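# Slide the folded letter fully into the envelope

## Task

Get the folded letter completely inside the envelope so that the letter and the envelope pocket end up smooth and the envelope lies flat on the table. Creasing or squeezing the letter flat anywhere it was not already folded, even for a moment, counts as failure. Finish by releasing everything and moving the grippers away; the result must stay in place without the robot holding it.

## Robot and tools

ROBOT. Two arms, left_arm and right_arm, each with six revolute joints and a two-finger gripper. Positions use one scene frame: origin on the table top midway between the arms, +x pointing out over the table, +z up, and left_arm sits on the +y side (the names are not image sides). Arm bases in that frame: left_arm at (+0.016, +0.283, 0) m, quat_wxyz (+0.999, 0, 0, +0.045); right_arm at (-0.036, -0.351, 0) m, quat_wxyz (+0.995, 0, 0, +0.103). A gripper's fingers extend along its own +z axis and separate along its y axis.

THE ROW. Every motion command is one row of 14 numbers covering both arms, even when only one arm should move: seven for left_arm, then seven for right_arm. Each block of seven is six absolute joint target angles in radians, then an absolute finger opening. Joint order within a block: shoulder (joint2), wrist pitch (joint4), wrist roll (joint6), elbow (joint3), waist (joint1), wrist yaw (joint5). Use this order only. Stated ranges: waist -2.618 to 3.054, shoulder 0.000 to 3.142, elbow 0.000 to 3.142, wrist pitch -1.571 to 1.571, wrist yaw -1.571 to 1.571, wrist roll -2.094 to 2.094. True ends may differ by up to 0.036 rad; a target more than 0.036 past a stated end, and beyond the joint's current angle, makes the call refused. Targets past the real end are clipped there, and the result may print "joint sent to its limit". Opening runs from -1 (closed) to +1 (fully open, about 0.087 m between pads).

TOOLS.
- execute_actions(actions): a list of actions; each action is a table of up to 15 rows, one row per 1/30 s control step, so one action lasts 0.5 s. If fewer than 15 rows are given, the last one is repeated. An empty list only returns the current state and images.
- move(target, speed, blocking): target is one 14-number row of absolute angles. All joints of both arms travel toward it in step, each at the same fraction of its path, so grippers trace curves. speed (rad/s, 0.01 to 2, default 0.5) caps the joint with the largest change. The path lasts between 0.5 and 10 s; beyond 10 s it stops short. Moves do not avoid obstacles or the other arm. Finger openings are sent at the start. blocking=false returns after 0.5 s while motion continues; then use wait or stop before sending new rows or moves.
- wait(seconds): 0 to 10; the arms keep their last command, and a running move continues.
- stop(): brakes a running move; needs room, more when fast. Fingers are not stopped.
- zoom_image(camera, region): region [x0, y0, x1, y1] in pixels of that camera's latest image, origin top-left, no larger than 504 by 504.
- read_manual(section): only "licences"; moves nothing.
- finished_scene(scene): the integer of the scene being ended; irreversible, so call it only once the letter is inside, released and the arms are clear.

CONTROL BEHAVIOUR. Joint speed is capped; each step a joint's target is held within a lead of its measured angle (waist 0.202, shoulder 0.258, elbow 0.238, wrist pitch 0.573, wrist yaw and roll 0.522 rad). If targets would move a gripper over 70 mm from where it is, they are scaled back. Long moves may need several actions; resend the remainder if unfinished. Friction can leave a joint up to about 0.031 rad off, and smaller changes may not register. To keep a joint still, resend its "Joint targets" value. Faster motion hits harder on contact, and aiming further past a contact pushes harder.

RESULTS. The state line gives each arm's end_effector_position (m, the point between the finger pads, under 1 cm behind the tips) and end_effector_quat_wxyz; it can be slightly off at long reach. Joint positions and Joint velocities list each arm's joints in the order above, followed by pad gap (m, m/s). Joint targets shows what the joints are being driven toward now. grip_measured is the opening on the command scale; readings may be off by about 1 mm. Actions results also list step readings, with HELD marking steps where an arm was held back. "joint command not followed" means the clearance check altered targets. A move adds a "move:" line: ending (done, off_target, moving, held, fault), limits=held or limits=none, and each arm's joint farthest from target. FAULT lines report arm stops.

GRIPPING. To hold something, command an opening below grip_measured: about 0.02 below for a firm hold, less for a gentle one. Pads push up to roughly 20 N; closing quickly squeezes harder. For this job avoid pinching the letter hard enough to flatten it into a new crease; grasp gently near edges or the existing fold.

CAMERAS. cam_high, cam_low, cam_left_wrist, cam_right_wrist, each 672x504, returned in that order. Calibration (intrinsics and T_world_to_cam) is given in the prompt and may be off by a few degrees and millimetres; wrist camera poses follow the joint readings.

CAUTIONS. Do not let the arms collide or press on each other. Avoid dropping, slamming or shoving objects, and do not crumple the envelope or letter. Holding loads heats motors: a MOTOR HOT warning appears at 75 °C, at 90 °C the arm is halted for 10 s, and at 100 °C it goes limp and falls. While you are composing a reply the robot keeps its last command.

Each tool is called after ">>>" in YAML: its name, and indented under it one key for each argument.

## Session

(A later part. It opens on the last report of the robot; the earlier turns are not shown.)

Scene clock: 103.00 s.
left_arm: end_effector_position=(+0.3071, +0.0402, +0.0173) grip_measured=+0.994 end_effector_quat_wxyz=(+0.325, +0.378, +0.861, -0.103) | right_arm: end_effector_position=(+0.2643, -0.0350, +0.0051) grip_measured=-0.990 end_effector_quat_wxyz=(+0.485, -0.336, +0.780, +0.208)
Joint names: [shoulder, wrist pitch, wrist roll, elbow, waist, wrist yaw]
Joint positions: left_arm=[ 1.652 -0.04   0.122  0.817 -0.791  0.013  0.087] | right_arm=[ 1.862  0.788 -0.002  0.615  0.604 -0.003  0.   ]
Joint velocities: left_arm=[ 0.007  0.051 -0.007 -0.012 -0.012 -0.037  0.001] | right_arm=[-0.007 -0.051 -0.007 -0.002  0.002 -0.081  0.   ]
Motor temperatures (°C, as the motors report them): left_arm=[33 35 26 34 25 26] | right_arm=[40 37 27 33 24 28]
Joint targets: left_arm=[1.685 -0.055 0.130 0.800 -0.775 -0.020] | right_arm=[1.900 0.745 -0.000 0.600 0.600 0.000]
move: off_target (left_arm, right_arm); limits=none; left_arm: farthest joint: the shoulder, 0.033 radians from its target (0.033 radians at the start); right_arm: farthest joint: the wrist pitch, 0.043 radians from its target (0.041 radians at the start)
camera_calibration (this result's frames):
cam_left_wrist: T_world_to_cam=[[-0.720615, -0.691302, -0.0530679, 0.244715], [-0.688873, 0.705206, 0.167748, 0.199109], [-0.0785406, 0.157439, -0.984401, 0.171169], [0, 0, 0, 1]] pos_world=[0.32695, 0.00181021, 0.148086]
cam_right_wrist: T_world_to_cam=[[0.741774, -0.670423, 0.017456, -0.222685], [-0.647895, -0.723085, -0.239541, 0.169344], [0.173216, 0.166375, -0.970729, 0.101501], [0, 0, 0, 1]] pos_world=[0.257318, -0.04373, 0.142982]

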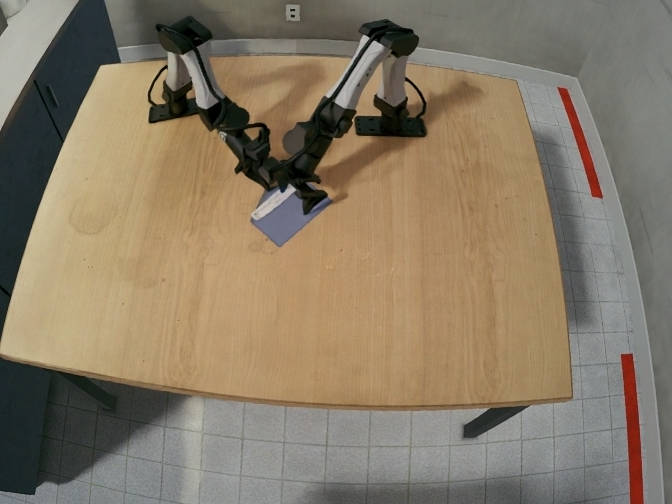

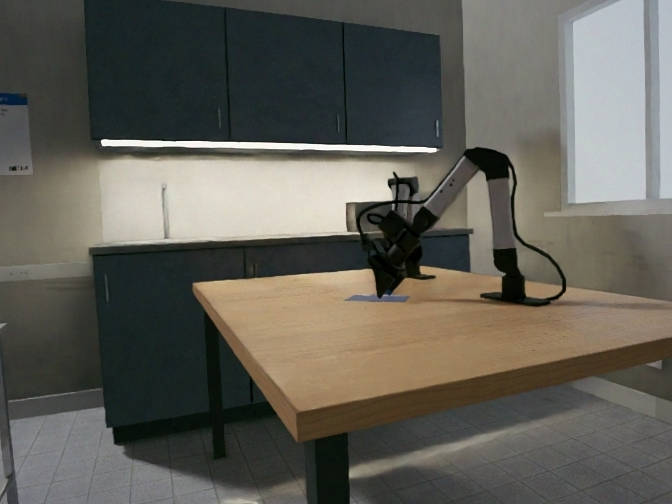

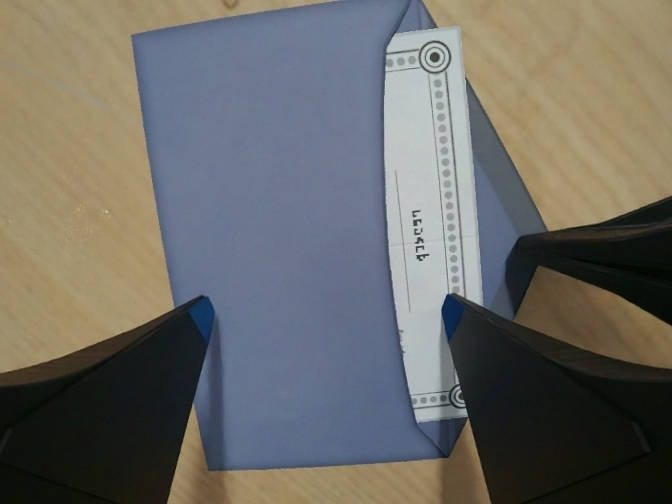

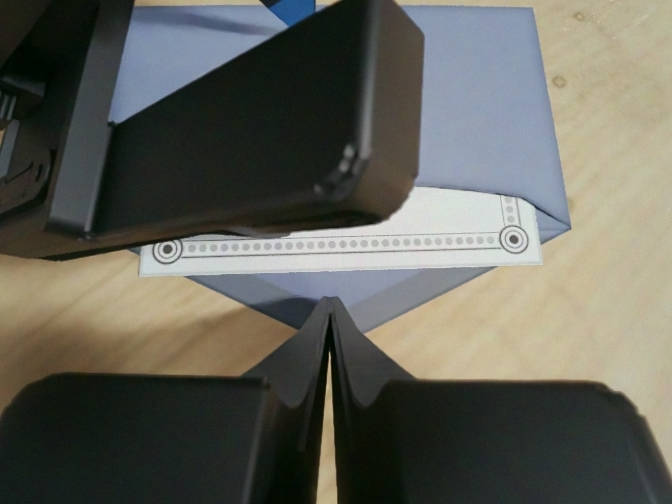

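>>> execute_actions:
  actions:
    - [[1.6,-0.055,0.1,0.82,-0.79,0,1,1.9,0.745,0,0.6,0.6,0,-1]]
    - [[1.66,-0.055,0,0.9,-0.72,0,-1,1.9,0.745,0,0.6,0.6,0,-1]]
    - [[1.66,-0.055,0,0.9,-0.645,0,-1,1.9,0.745,0,0.6,0.6,0,-1]]
    - [[1.72,-0.055,0,0.88,-0.645,0,-1,1.9,0.745,0,0.6,0.6,0,-1]]
    - [[1.76,-0.055,0,0.88,-0.645,0,-1,1.9,0.745,0,0.6,0.6,0,-1]]
    - [[1.76,-0.055,0,0.88,-0.645,0,-1,1.84,0.745,0,0.66,0.6,0,-1]]
    - [[1.76,-0.055,0,0.88,-0.645,0,-1,1.87,0.745,0,0.71,0.6,0,-1]]
    - [[1.76,-0.055,0,0.88,-0.645,0,-1,1.915,0.745,0,0.69,0.6,0,-1]]
    - [[1.76,-0.055,0,0.88,-0.645,0,-1,1.94,0.745,0,0.69,0.6,0,-1]]

>>> move:
  target: [1.76,-0.055,0,0.88,-0.645,0,-1,1.99,0.745,0,0.77,0.6,0,-1]
  speed: 0.025

Scene clock: 107.83 s.
left_arm: end_effector_position=(+0.3498, +0.0749, +0.0137) grip_measured=-1.000 end_effector_quat_wxyz=(+0.324, +0.263, +0.904, -0.092) | right_arm: end_effector_position=(+0.2771, -0.0216, +0.0055) grip_measured=-0.990 end_effector_quat_wxyz=(+0.484, -0.336, +0.780, +0.208)
Joint names: [shoulder, wrist pitch, wrist roll, elbow, waist, wrist yaw]
Joint positions: left_arm=[ 1.716 -0.046  0.008  0.879 -0.646  0.001  0.   ] | right_arm=[ 1.91   0.755 -0.002  0.694  0.604 -0.003  0.   ]
Joint velocities: left_arm=[-0.002 -0.037  0.007 -0.007  0.002 -0.022  0.   ] | right_arm=[-0.007 -0.007  0.007 -0.007 -0.012 -0.066 -0.   ]
Motor temperatures (°C, as the motors report them): left_arm=[32 35 26 35 25 26] | right_arm=[40 37 27 33 24 28]
Joint targets: left_arm=[1.760 -0.055 0.000 0.880 -0.645 0.000] | right_arm=[1.940 0.745 -0.000 0.690 0.600 -0.000]
Step readings (joint positions; steps 1 to 15: 1st action; 16 to 30: 2nd action; 31 to 45: 3rd action; 46 to 60: 4th action; 61 to 75: 5th action; 76 to 90: 6th action; 91 to 105: 7th action; 106 to 120: 8th action; 121 to 135: 9th action):
0: left_arm=[1.652 -0.040 0.122 0.817 -0.791 0.013] | right_arm=[1.862 0.788 -0.002 0.615 0.604 -0.003]
1: left_arm=[1.648 -0.040 0.119 0.817 -0.791 0.013] | right_arm=[1.862 0.788 -0.002 0.615 0.604 -0.003]
2: left_arm=[1.641 -0.046 0.117 0.817 -0.791 0.011] | right_arm=[1.862 0.788 -0.002 0.615 0.604 -0.003]
4: left_arm=[1.625 -0.048 0.114 0.817 -0.791 0.010] | right_arm=[1.862 0.788 -0.002 0.615 0.604 -0.003]
8: left_arm=[1.615 -0.048 0.111 0.817 -0.791 0.008] | right_arm=[1.862 0.788 -0.002 0.615 0.604 -0.003]
15: left_arm=[1.615 -0.048 0.109 0.817 -0.791 0.007] | right_arm=[1.862 0.788 -0.002 0.615 0.604 -0.003]
16: left_arm=[1.619 -0.056 0.095 0.826 -0.785 0.009] | right_arm=[1.862 0.788 -0.002 0.615 0.604 -0.003]
17: left_arm=[1.630 -0.060 0.077 0.842 -0.771 0.010] | right_arm=[1.862 0.788 -0.002 0.615 0.604 -0.003]
19: left_arm=[1.646 -0.058 0.052 0.869 -0.739 0.007] | right_arm=[1.862 0.788 -0.002 0.615 0.604 -0.003]
23: left_arm=[1.647 -0.057 0.026 0.879 -0.722 0.003] | right_arm=[1.862 0.788 -0.002 0.615 0.604 -0.003]
30: left_arm=[1.647 -0.057 0.012 0.879 -0.722 0.003] | right_arm=[1.862 0.788 -0.002 0.615 0.604 -0.003]
31: left_arm=[1.647 -0.057 0.012 0.879 -0.716 0.006] | right_arm=[1.862 0.788 -0.002 0.615 0.604 -0.003]
32: left_arm=[1.647 -0.057 0.011 0.879 -0.700 0.007] | right_arm=[1.862 0.788 -0.002 0.615 0.604 -0.003]
34: left_arm=[1.647 -0.057 0.010 0.879 -0.665 0.005] | right_arm=[1.862 0.788 -0.002 0.615 0.604 -0.003]
38: left_arm=[1.647 -0.057 0.008 0.879 -0.646 0.001] | right_arm=[1.862 0.788 -0.002 0.615 0.604 -0.003]
45: left_arm=[1.647 -0.057 0.008 0.879 -0.646 0.001] | right_arm=[1.862 0.788 -0.002 0.615 0.604 -0.003]
46: left_arm=[1.653 -0.056 0.008 0.879 -0.646 0.001] | right_arm=[1.862 0.788 -0.002 0.615 0.604 -0.003]
47: left_arm=[1.665 -0.049 0.008 0.879 -0.646 0.001] | right_arm=[1.862 0.788 -0.002 0.615 0.604 -0.003]
49: left_arm=[1.694 -0.050 0.008 0.879 -0.646 0.001] | right_arm=[1.862 0.788 -0.002 0.615 0.604 -0.003]
53: left_arm=[1.712 -0.049 0.008 0.879 -0.646 0.001] | right_arm=[1.862 0.788 -0.002 0.615 0.604 -0.003]
60: left_arm=[1.712 -0.049 0.008 0.879 -0.646 0.001] | right_arm=[1.862 0.788 -0.002 0.615 0.604 -0.003]
61: left_arm=[1.715 -0.049 0.008 0.879 -0.646 0.001] | right_arm=[1.862 0.788 -0.002 0.615 0.604 -0.003]
62: left_arm=[1.716 -0.048 0.008 0.879 -0.646 0.001] | right_arm=[1.862 0.788 -0.002 0.615 0.604 -0.003]
64: left_arm=[1.716 -0.047 0.008 0.879 -0.646 0.001] | right_arm=[1.862 0.788 -0.002 0.615 0.604 -0.003]
68: left_arm=[1.716 -0.046 0.008 0.879 -0.646 0.001] | right_arm=[1.862 0.788 -0.002 0.615 0.604 -0.003]
75: left_arm=[1.716 -0.046 0.008 0.879 -0.646 0.001] | right_arm=[1.862 0.788 -0.002 0.615 0.604 -0.003]
76: left_arm=[1.716 -0.046 0.008 0.879 -0.646 0.001] | right_arm=[1.862 0.785 -0.002 0.618 0.604 -0.003]
77: left_arm=[1.716 -0.046 0.008 0.879 -0.646 0.001] | right_arm=[1.862 0.777 -0.002 0.626 0.604 -0.003]
79: left_arm=[1.716 -0.046 0.008 0.879 -0.646 0.001] | right_arm=[1.862 0.769 -0.002 0.637 0.604 -0.003]
83: left_arm=[1.716 -0.046 0.008 0.879 -0.646 0.001] | right_arm=[1.862 0.760 -0.002 0.640 0.604 -0.003]
90: left_arm=[1.716 -0.046 0.008 0.879 -0.646 0.001] | right_arm=[1.862 0.752 -0.002 0.640 0.604 -0.003]
91: left_arm=[1.716 -0.046 0.008 0.879 -0.646 0.001] | right_arm=[1.862 0.746 -0.002 0.647 0.604 -0.003]
92: left_arm=[1.716 -0.046 0.008 0.879 -0.646 0.001] | right_arm=[1.862 0.739 -0.002 0.658 0.604 -0.003]
94: left_arm=[1.716 -0.046 0.008 0.879 -0.646 0.001] | right_arm=[1.862 0.739 -0.002 0.682 0.604 -0.003]
98: left_arm=[1.716 -0.046 0.008 0.879 -0.646 0.001] | right_arm=[1.862 0.744 -0.002 0.694 0.604 -0.003]
105: left_arm=[1.716 -0.046 0.008 0.879 -0.646 0.001] | right_arm=[1.862 0.743 -0.002 0.694 0.604 -0.003]
106: left_arm=[1.716 -0.046 0.008 0.879 -0.646 0.001] | right_arm=[1.866 0.745 -0.002 0.694 0.604 -0.003]
107: left_arm=[1.716 -0.046 0.008 0.879 -0.646 0.001] | right_arm=[1.872 0.748 -0.002 0.694 0.604 -0.003]
109: left_arm=[1.716 -0.046 0.008 0.879 -0.646 0.001] | right_arm=[1.889 0.747 -0.002 0.694 0.604 -0.003]
113: left_arm=[1.716 -0.046 0.008 0.879 -0.646 0.001] | right_arm=[1.901 0.742 -0.002 0.694 0.604 -0.003]
120: left_arm=[1.716 -0.046 0.008 0.879 -0.646 0.001] | right_arm=[1.901 0.742 -0.002 0.694 0.604 -0.003]
121: left_arm=[1.716 -0.046 0.008 0.879 -0.646 0.001] | right_arm=[1.902 0.743 -0.002 0.694 0.604 -0.003]
122: left_arm=[1.716 -0.046 0.008 0.879 -0.646 0.001] | right_arm=[1.906 0.746 -0.002 0.694 0.604 -0.003]
124: left_arm=[1.716 -0.046 0.008 0.879 -0.646 0.001] | right_arm=[1.909 0.753 -0.002 0.694 0.604 -0.003]
128: left_arm=[1.716 -0.046 0.008 0.879 -0.646 0.001] | right_arm=[1.910 0.755 -0.002 0.694 0.604 -0.003]
135: Joint positions above
camera_calibration (this result's frames):
cam_left_wrist: T_world_to_cam=[[-0.536657, -0.843735, 0.0104914, 0.24556], [-0.830011, 0.530085, 0.173471, 0.267052], [-0.151925, 0.0843863, -0.984783, 0.196732], [0, 0, 0, 1]] pos_world=[0.383326, 0.0490263, 0.144837]
cam_right_wrist: T_world_to_cam=[[0.741783, -0.670413, 0.0174362, -0.223174], [-0.648021, -0.723217, -0.2388, 0.187443], [0.172705, 0.165839, -0.970912, 0.097571], [0, 0, 0, 1]] pos_world=[0.270163, -0.0302386, 0.143386]

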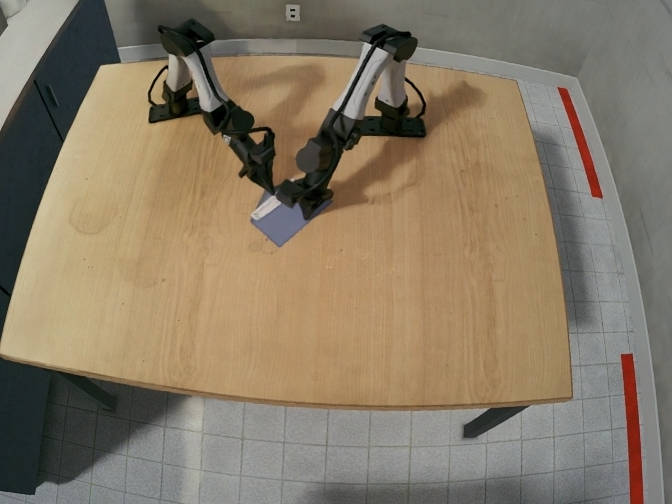

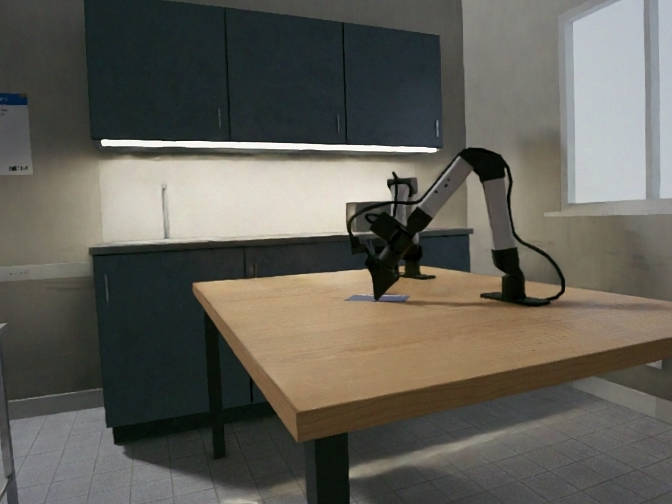

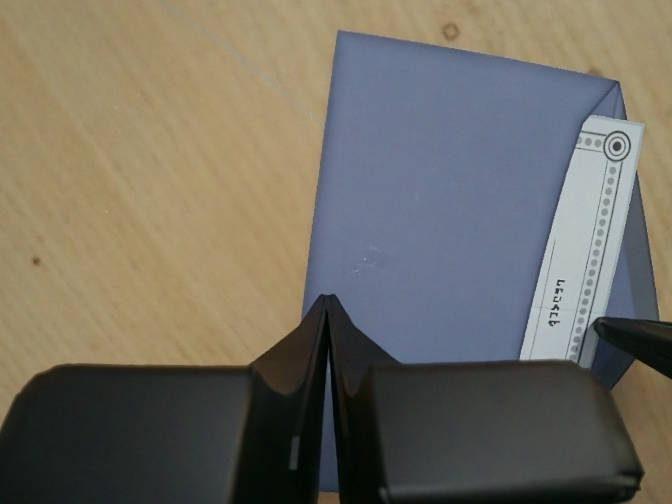

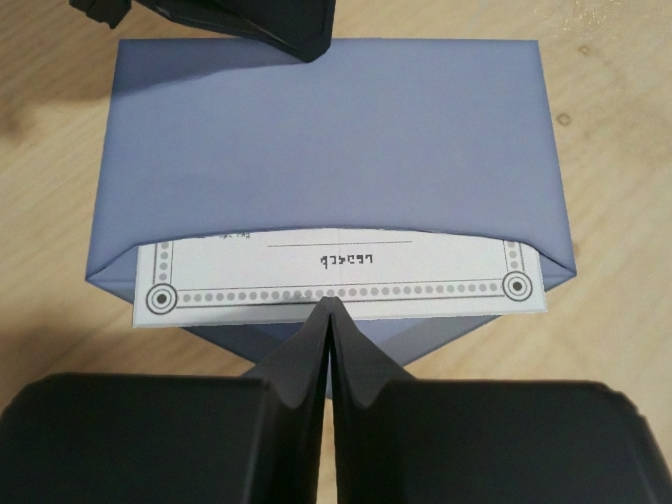

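Scene clock: 111.27 s.
left_arm: end_effector_position=(+0.3499, +0.0749, +0.0139) grip_measured=-1.000 end_effector_quat_wxyz=(+0.325, +0.263, +0.904, -0.092) | right_arm: end_effector_position=(+0.2883, -0.0098, +0.0053) grip_measured=-0.990 end_effector_quat_wxyz=(+0.490, -0.335, +0.777, +0.211)
Joint names: [shoulder, wrist pitch, wrist roll, elbow, waist, wrist yaw]
Joint positions: left_arm=[ 1.716 -0.046  0.008  0.879 -0.646  0.001  0.   ] | right_arm=[ 1.959  0.759 -0.002  0.753  0.604 -0.003  0.   ]
Joint velocities: left_arm=[-0.017 -0.007 -0.037 -0.007 -0.017 -0.037  0.   ] | right_arm=[-0.002  0.022 -0.037 -0.002 -0.012 -0.007  0.001]
Motor temperatures (°C, as the motors report them): left_arm=[32 35 26 35 25 26] | right_arm=[40 37 27 33 24 28]
Joint targets: left_arm=[1.760 -0.055 -0.000 0.880 -0.645 0.000] | right_arm=[1.990 0.745 0.000 0.770 0.600 -0.000]
move: off_target (left_arm, right_arm); limits=none; left_arm: farthest joint: the shoulder, 0.044 radians from its target (0.044 radians at the start); right_arm: farthest joint: the shoulder, 0.031 radians from its target (0.080 radians at the start)
camera_calibration (this result's frames):
cam_left_wrist: T_world_to_cam=[[-0.536664, -0.843731, 0.0104843, 0.245562], [-0.830123, 0.530155, 0.172719, 0.267183], [-0.151287, 0.0839889, -0.984915, 0.19675], [0, 0, 0, 1]] pos_world=[0.383344, 0.0490149, 0.145059]
cam_right_wrist: T_world_to_cam=[[0.741611, -0.670594, 0.0178006, -0.223547], [-0.64563, -0.720706, -0.252476, 0.202586], [0.182138, 0.175746, -0.967439, 0.0908427], [0, 0, 0, 1]] pos_world=[0.280035, -0.0198695, 0.143012]

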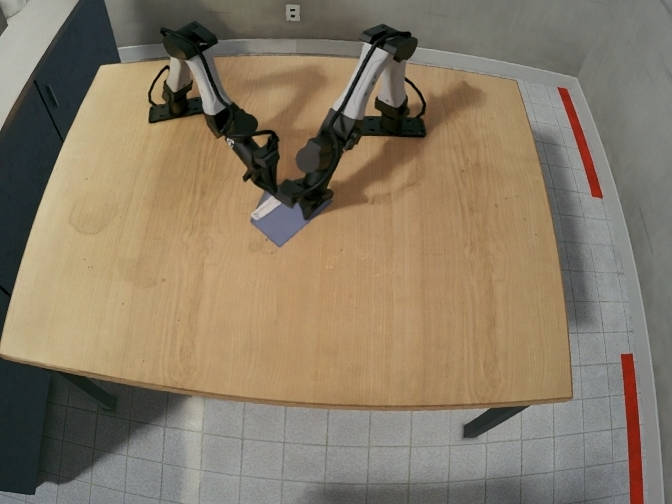

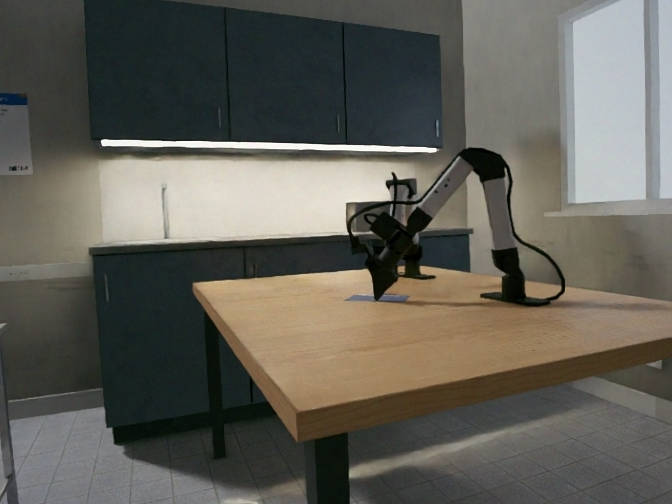

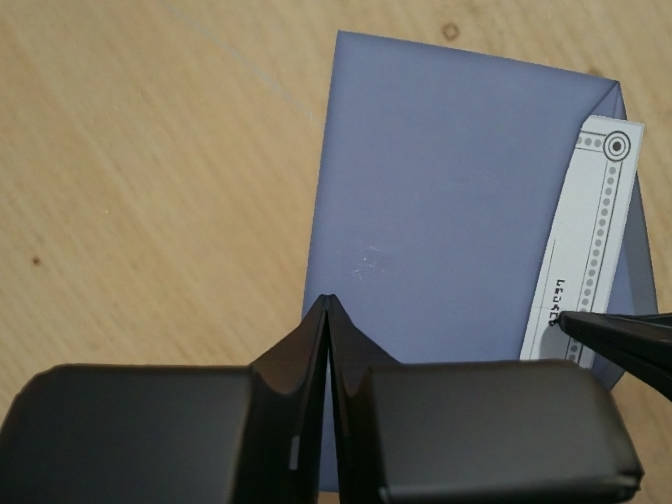

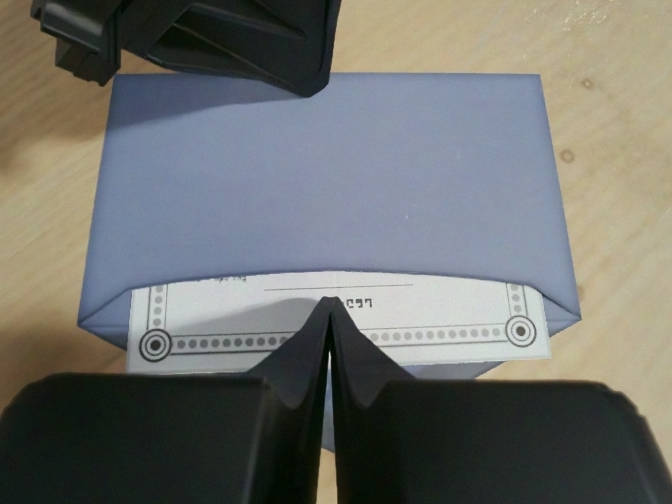

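>>> execute_actions:
  actions:
    - [[1.76,-0.055,0,0.88,-0.645,0,-1,1.89,0.745,0,0.75,0.6,0,-1]]
    - [[1.76,-0.055,0,0.88,-0.645,0,-1,1.81,0.745,0,0.63,0.625,0,-1]]
    - [[1.76,-0.055,0,0.88,-0.645,0,-1,1.875,0.745,0,0.63,0.625,0,-1]]
    - [[1.76,-0.055,0,0.88,-0.645,0,-1,1.905,0.745,0,0.63,0.625,0,-1]]

>>> move:
  target: [1.76,-0.055,0,0.88,-0.645,0,-1,1.98,0.745,0,0.75,0.625,0,-1]
  speed: 0.02

Scene clock: 113.43 s.
left_arm: end_effector_position=(+0.3499, +0.0749, +0.0139) grip_measured=-1.000 end_effector_quat_wxyz=(+0.325, +0.263, +0.904, -0.092) | right_arm: end_effector_position=(+0.2640, -0.0273, +0.0051) grip_measured=-0.990 end_effector_quat_wxyz=(+0.480, -0.342, +0.780, +0.210)
Joint names: [shoulder, wrist pitch, wrist roll, elbow, waist, wrist yaw]
Joint positions: left_arm=[ 1.716 -0.046  0.008  0.879 -0.646  0.001  0.   ] | right_arm=[ 1.873  0.76  -0.002  0.644  0.616 -0.003  0.   ]
Joint velocities: left_arm=[ 0.007 -0.051  0.066  0.022 -0.002 -0.022  0.   ] | right_arm=[-0.007 -0.037  0.037  0.007 -0.022  0.037 -0.001]
Motor temperatures (°C, as the motors report them): left_arm=[32 35 26 35 25 26] | right_arm=[40 37 27 33 24 28]
Joint targets: left_arm=[1.760 -0.055 0.000 0.880 -0.645 0.000] | right_arm=[1.905 0.745 -0.000 0.630 0.625 0.000]
Step readings (joint positions; steps 1 to 15: 1st action; 16 to 30: 2nd action; 31 to 45: 3rd action; 46 to 60: 4th action):
0: left_arm=[1.716 -0.046 0.008 0.879 -0.646 0.001] | right_arm=[1.959 0.759 -0.002 0.753 0.604 -0.003]
1: left_arm=[1.716 -0.046 0.008 0.879 -0.646 0.001] | right_arm=[1.953 0.757 -0.002 0.753 0.604 -0.003]
2: left_arm=[1.716 -0.046 0.008 0.879 -0.646 0.001] | right_arm=[1.944 0.749 -0.002 0.753 0.604 -0.003]
4: left_arm=[1.716 -0.046 0.008 0.879 -0.646 0.001] | right_arm=[1.923 0.747 -0.002 0.753 0.604 -0.003]
8: left_arm=[1.716 -0.046 0.008 0.879 -0.646 0.001] | right_arm=[1.908 0.747 -0.002 0.753 0.604 -0.003]
15: left_arm=[1.716 -0.046 0.008 0.879 -0.646 0.001] | right_arm=[1.908 0.747 -0.002 0.753 0.604 -0.003]
16: left_arm=[1.716 -0.046 0.008 0.879 -0.646 0.001] | right_arm=[1.898 0.749 -0.002 0.739 0.605 -0.003]
17: left_arm=[1.716 -0.046 0.008 0.879 -0.646 0.001] | right_arm=[1.874 0.750 -0.002 0.705 0.607 -0.003]
19: left_arm=[1.716 -0.046 0.008 0.879 -0.646 0.001] | right_arm=[1.839 0.747 -0.002 0.656 0.613 -0.003]
23: left_arm=[1.716 -0.046 0.008 0.879 -0.646 0.001] | right_arm=[1.833 0.744 -0.002 0.644 0.616 -0.003]
30: left_arm=[1.716 -0.046 0.008 0.879 -0.646 0.001] | right_arm=[1.833 0.744 -0.002 0.644 0.616 -0.003]
31: left_arm=[1.716 -0.046 0.008 0.879 -0.646 0.001] | right_arm=[1.835 0.744 -0.002 0.644 0.616 -0.003]
32: left_arm=[1.716 -0.046 0.008 0.879 -0.646 0.001] | right_arm=[1.840 0.746 -0.002 0.644 0.616 -0.003]
34: left_arm=[1.716 -0.046 0.008 0.879 -0.646 0.001] | right_arm=[1.851 0.746 -0.002 0.644 0.616 -0.003]
38: left_arm=[1.716 -0.046 0.008 0.879 -0.646 0.001] | right_arm=[1.859 0.743 -0.002 0.644 0.616 -0.003]
45: left_arm=[1.716 -0.046 0.008 0.879 -0.646 0.001] | right_arm=[1.859 0.743 -0.002 0.644 0.616 -0.003]
46: left_arm=[1.716 -0.046 0.008 0.879 -0.646 0.001] | right_arm=[1.861 0.744 -0.002 0.644 0.616 -0.003]
47: left_arm=[1.716 -0.046 0.008 0.879 -0.646 0.001] | right_arm=[1.867 0.747 -0.002 0.644 0.616 -0.003]
49: left_arm=[1.716 -0.046 0.008 0.879 -0.646 0.001] | right_arm=[1.872 0.758 -0.002 0.644 0.616 -0.003]
53: left_arm=[1.716 -0.046 0.008 0.879 -0.646 0.001] | right_arm=[1.873 0.760 -0.002 0.644 0.616 -0.003]
60: Joint positions above
camera_calibration (this result's frames):
cam_left_wrist: T_world_to_cam=[[-0.536664, -0.843731, 0.0104843, 0.245562], [-0.830123, 0.530155, 0.172719, 0.267183], [-0.151287, 0.0839889, -0.984915, 0.19675], [0, 0, 0, 1]] pos_world=[0.383344, 0.0490149, 0.145059]
cam_right_wrist: T_world_to_cam=[[0.750258, -0.660921, 0.0172278, -0.219254], [-0.640146, -0.732697, -0.231017, 0.172388], [0.165307, 0.162294, -0.972797, 0.102241], [0, 0, 0, 1]] pos_world=[0.257949, -0.0351944, 0.143061]

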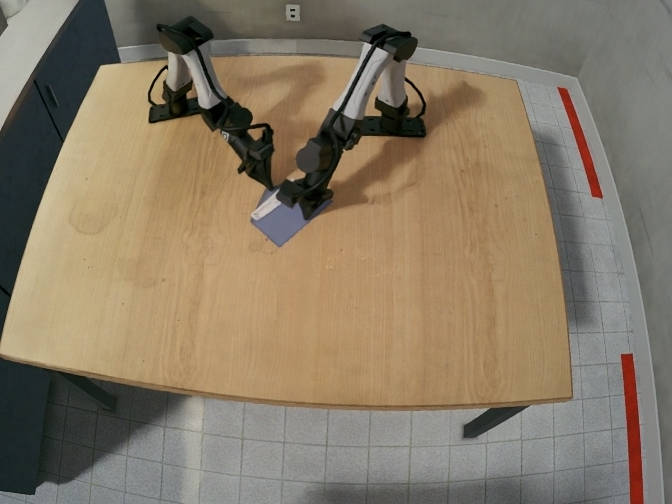

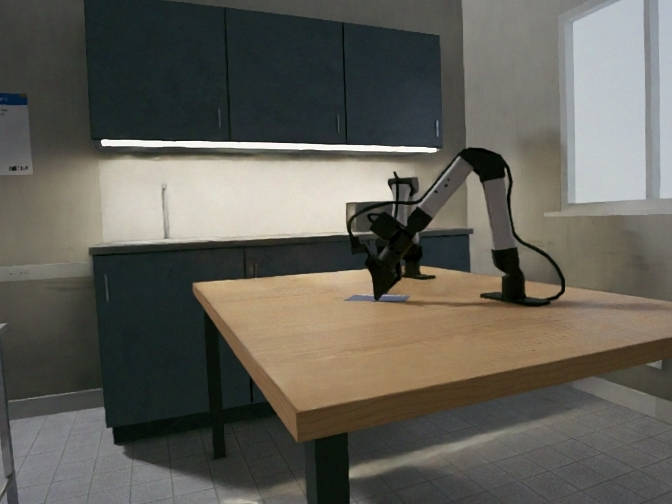

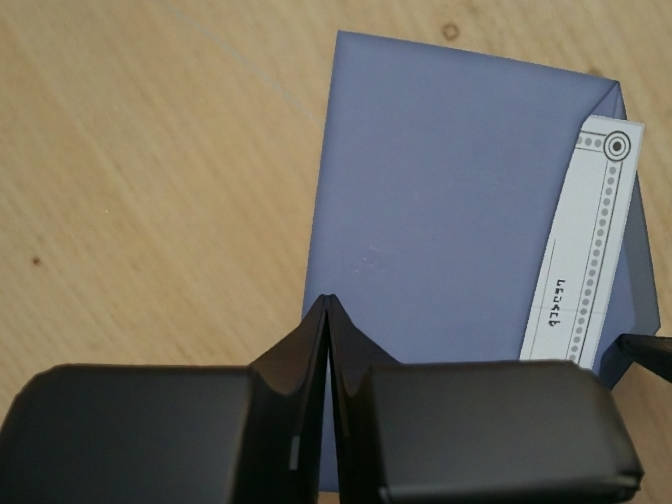

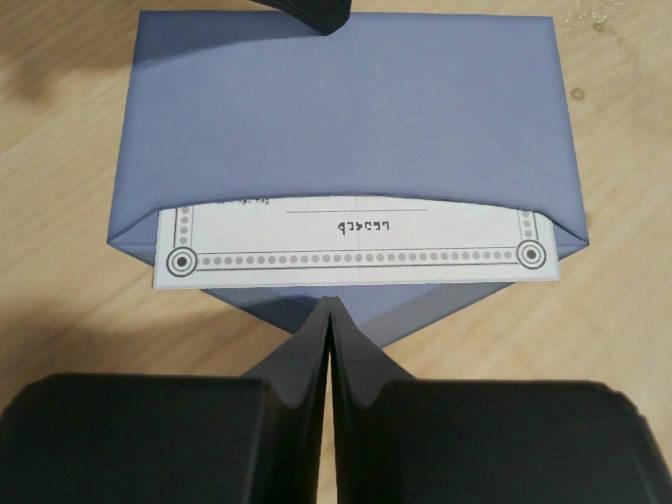

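Scene clock: 119.00 s.
left_arm: end_effector_position=(+0.3499, +0.0749, +0.0139) grip_measured=-1.000 end_effector_quat_wxyz=(+0.325, +0.263, +0.904, -0.092) | right_arm: end_effector_position=(+0.2804, -0.0096, +0.0050) grip_measured=-0.990 end_effector_quat_wxyz=(+0.487, -0.340, +0.776, +0.213)
Joint names: [shoulder, wrist pitch, wrist roll, elbow, waist, wrist yaw]
Joint positions: left_arm=[ 1.716 -0.046  0.008  0.879 -0.646  0.001  0.   ] | right_arm=[ 1.945  0.763 -0.002  0.733  0.616 -0.003  0.   ]
Joint velocities: left_arm=[ 0.007 -0.037  0.007 -0.002 -0.002 -0.022  0.   ] | right_arm=[ 0.007  0.022  0.007 -0.017 -0.007  0.022 -0.   ]
Motor temperatures (°C, as the motors report them): left_arm=[32 35 26 35 25 26] | right_arm=[40 38 27 34 24 28]
Joint targets: left_arm=[1.760 -0.055 -0.000 0.880 -0.645 0.000] | right_arm=[1.980 0.745 0.000 0.750 0.625 0.000]
move: off_target (left_arm, right_arm); limits=none; left_arm: farthest joint: the shoulder, 0.044 radians from its target (0.044 radians at the start); right_arm: farthest joint: the shoulder, 0.035 radians from its target (0.107 radians at the start)
camera_calibration (this result's frames):
cam_left_wrist: T_world_to_cam=[[-0.536664, -0.843731, 0.0104843, 0.245562], [-0.830123, 0.530155, 0.172719, 0.267183], [-0.151287, 0.0839889, -0.984915, 0.19675], [0, 0, 0, 1]] pos_world=[0.383344, 0.0490149, 0.145059]
cam_right_wrist: T_world_to_cam=[[0.750031, -0.661165, 0.0177221, -0.219824], [-0.637028, -0.729338, -0.249523, 0.195157], [0.177901, 0.175861, -0.968207, 0.0931183], [0, 0, 0, 1]] pos_world=[0.27263, -0.0193807, 0.14275]

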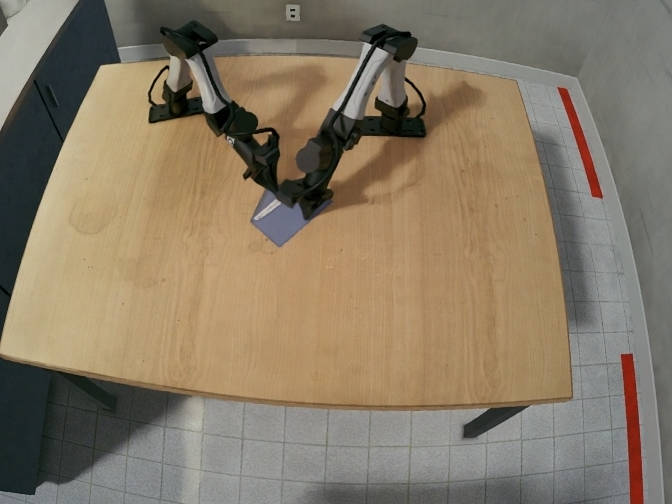

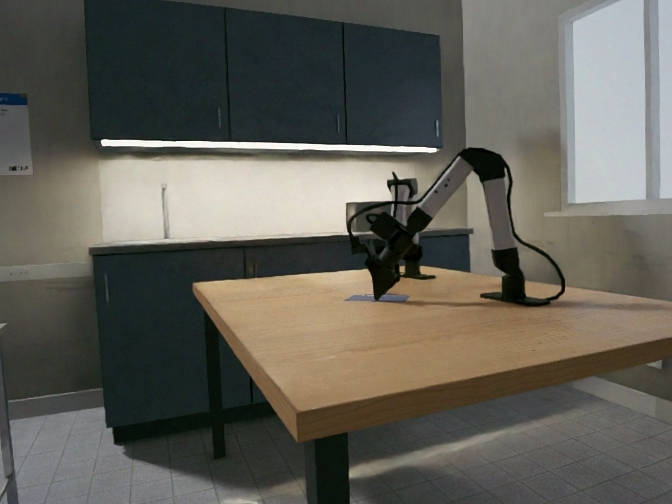

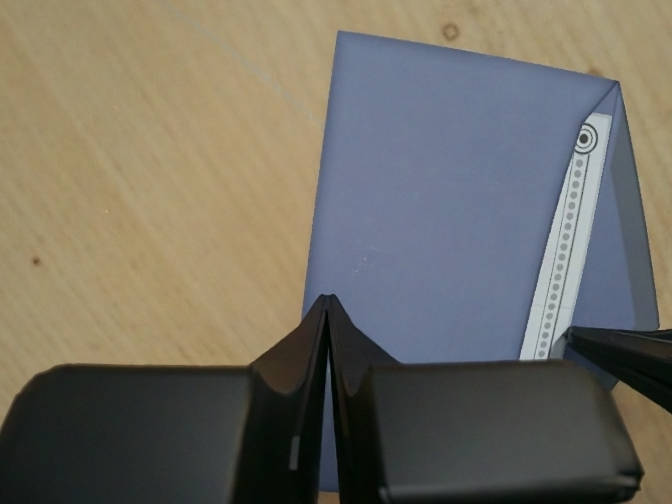

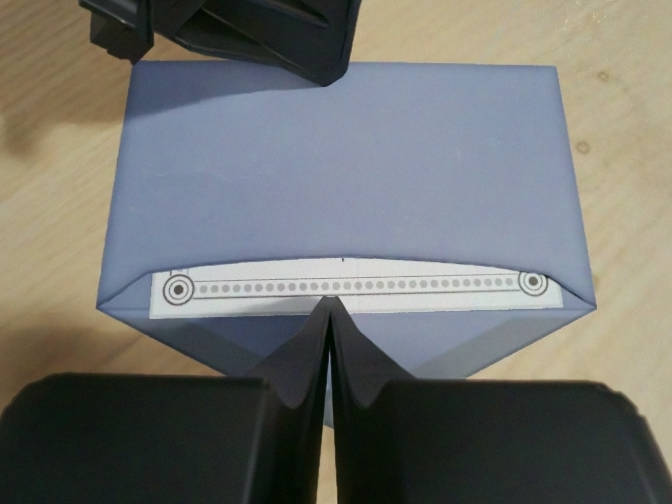

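>>> move:
  target: [1.76,-0.055,0,0.88,-0.645,0,-1, 2.0,0.745,0,0.775,0.625,0,-1]
  speed: 0.02

>>> move:
  target: [1.66,-0.055,0,0.88,-0.645,0,-1, 1.88,0.745,0,0.76,0.625,0,-1]
  speed: 0.1

Scene clock: 122.27 s.
left_arm: end_effector_position=(+0.3500, +0.0748, +0.0138) grip_measured=-1.000 end_effector_quat_wxyz=(+0.325, +0.263, +0.904, -0.092) | right_arm: end_effector_position=(+0.2853, -0.0044, +0.0050) grip_measured=-0.990 end_effector_quat_wxyz=(+0.490, -0.339, +0.774, +0.214)
Joint names: [shoulder, wrist pitch, wrist roll, elbow, waist, wrist yaw]
Joint positions: left_arm=[ 1.716 -0.045  0.008  0.879 -0.646  0.001  0.   ] | right_arm=[ 1.966  0.765 -0.002  0.758  0.616 -0.003  0.   ]
Joint velocities: left_arm=[-0.012 -0.051 -0.007  0.002  0.002  0.037  0.   ] | right_arm=[ 0.002 -0.007 -0.007 -0.002 -0.002 -0.007 -0.001]
Motor temperatures (°C, as the motors report them): left_arm=[32 35 26 35 25 26] | right_arm=[40 38 27 34 24 28]
Joint targets: left_arm=[1.760 -0.055 -0.000 0.880 -0.645 -0.000] | right_arm=[2.000 0.745 0.000 0.775 0.625 0.000]
move: off_target (left_arm, right_arm); limits=none; left_arm: farthest joint: the shoulder, 0.044 radians from its target (0.044 radians at the start); right_arm: farthest joint: the shoulder, 0.034 radians from its target (0.055 radians at the start)
camera_calibration (this result's frames):
cam_left_wrist: T_world_to_cam=[[-0.536664, -0.843731, 0.0104843, 0.245563], [-0.830123, 0.530155, 0.172719, 0.267244], [-0.151287, 0.0839889, -0.984915, 0.196665], [0, 0, 0, 1]] pos_world=[0.383383, 0.0489908, 0.144965]
cam_right_wrist: T_world_to_cam=[[0.749948, -0.661255, 0.0178985, -0.219985], [-0.635847, -0.728066, -0.256164, 0.201724], [0.182421, 0.180729, -0.966468, 0.0901612], [0, 0, 0, 1]] pos_world=[0.276796, -0.014893, 0.14275]

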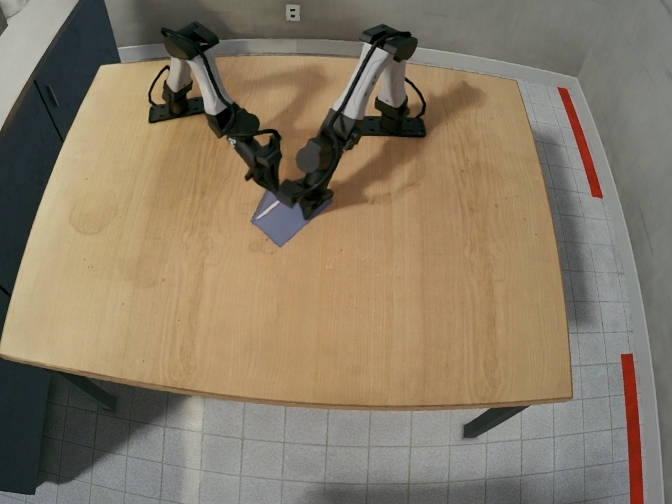

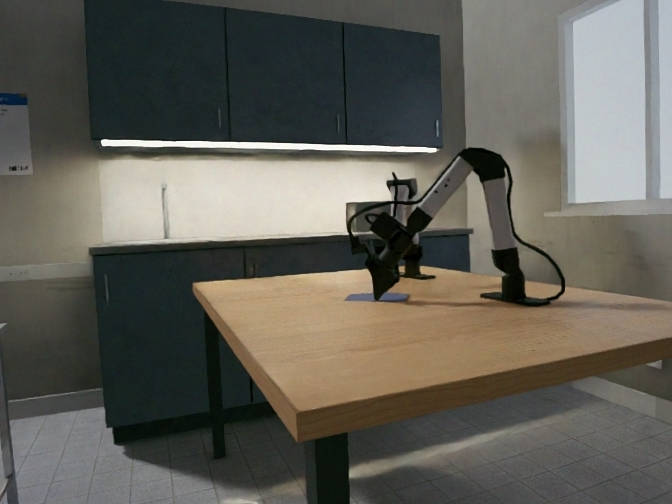

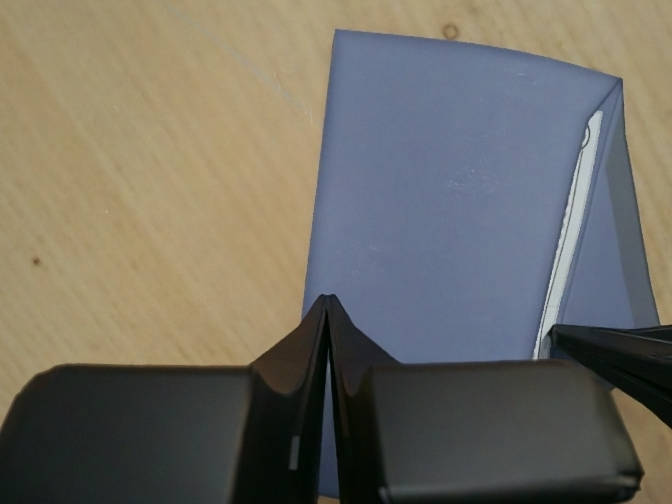

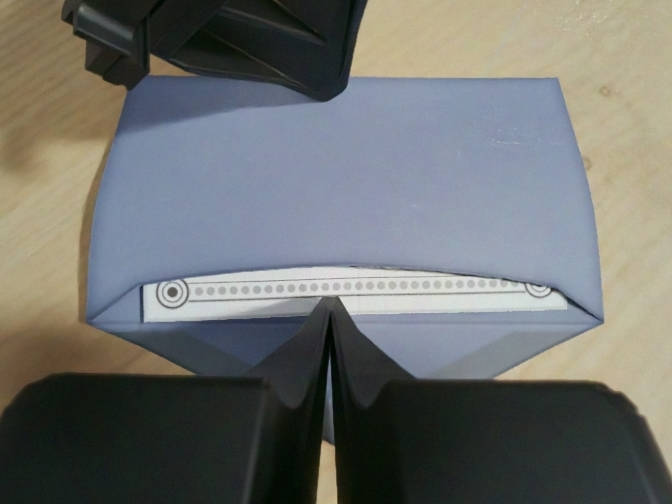

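Scene clock: 123.43 s.
left_arm: end_effector_position=(+0.3527, +0.0731, +0.0276) grip_measured=-1.000 end_effector_quat_wxyz=(+0.341, +0.261, +0.898, -0.097) | right_arm: end_effector_position=(+0.2880, -0.0015, +0.0302) grip_measured=-0.990 end_effector_quat_wxyz=(+0.508, -0.334, +0.762, +0.222)
Joint names: [shoulder, wrist pitch, wrist roll, elbow, waist, wrist yaw]
Joint positions: left_arm=[ 1.679 -0.046  0.008  0.879 -0.646  0.001  0.   ] | right_arm=[ 1.904  0.751 -0.002  0.758  0.616 -0.003  0.   ]
Joint velocities: left_arm=[-0.007 -0.037 -0.051  0.007  0.002 -0.051  0.   ] | right_arm=[-0.037  0.051 -0.051 -0.007  0.002 -0.037 -0.001]
Motor temperatures (°C, as the motors report them): left_arm=[33 35 26 35 25 26] | right_arm=[40 38 27 34 24 28]
Joint targets: left_arm=[1.660 -0.055 -0.000 0.880 -0.645 -0.000] | right_arm=[1.880 0.745 -0.000 0.760 0.625 -0.000]
move: off_target (right_arm); limits=none; left_arm: farthest joint: the shoulder, 0.019 radians from its target (0.056 radians at the start); right_arm: farthest joint: the shoulder, 0.024 radians from its target (0.086 radians at the start)
camera_calibration (this result's frames):
cam_left_wrist: T_world_to_cam=[[-0.536981, -0.843533, 0.0101384, 0.245556], [-0.834886, 0.533122, 0.13692, 0.270535], [-0.120902, 0.0650593, -0.99053, 0.201617], [0, 0, 0, 1]] pos_world=[0.382101, 0.0497896, 0.160176]
cam_right_wrist: T_world_to_cam=[[0.749348, -0.661901, 0.0190995, -0.220401], [-0.626792, -0.718312, -0.301927, 0.210768], [0.213565, 0.214277, -0.95314, 0.104092], [0, 0, 0, 1]] pos_world=[0.275034, -0.0167908, 0.167061]

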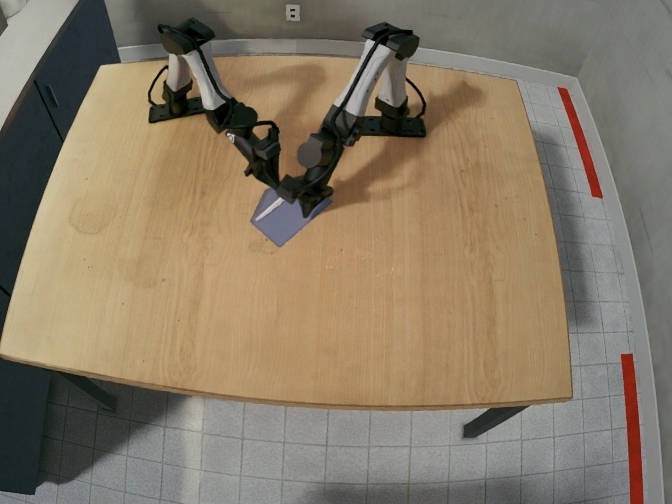

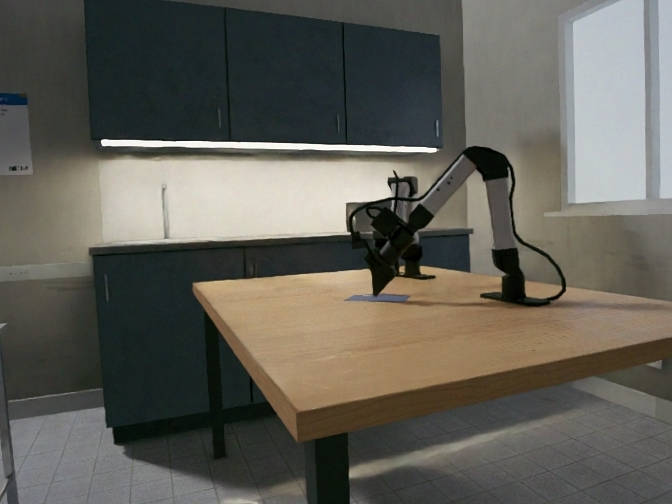

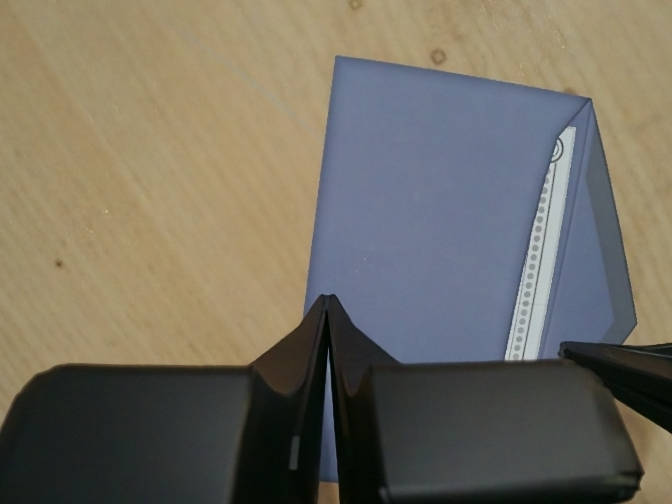

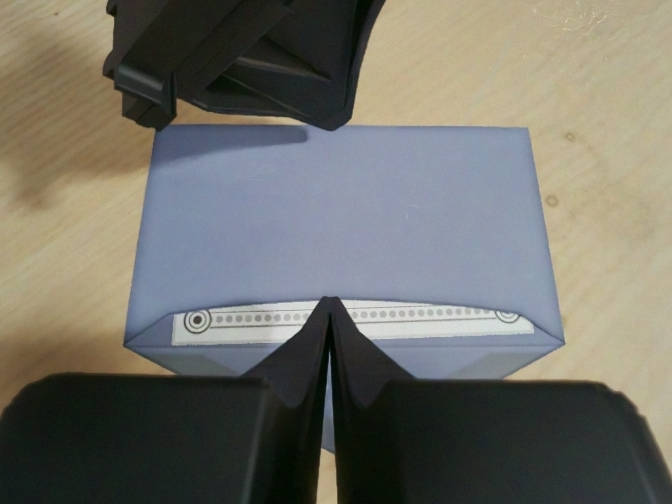

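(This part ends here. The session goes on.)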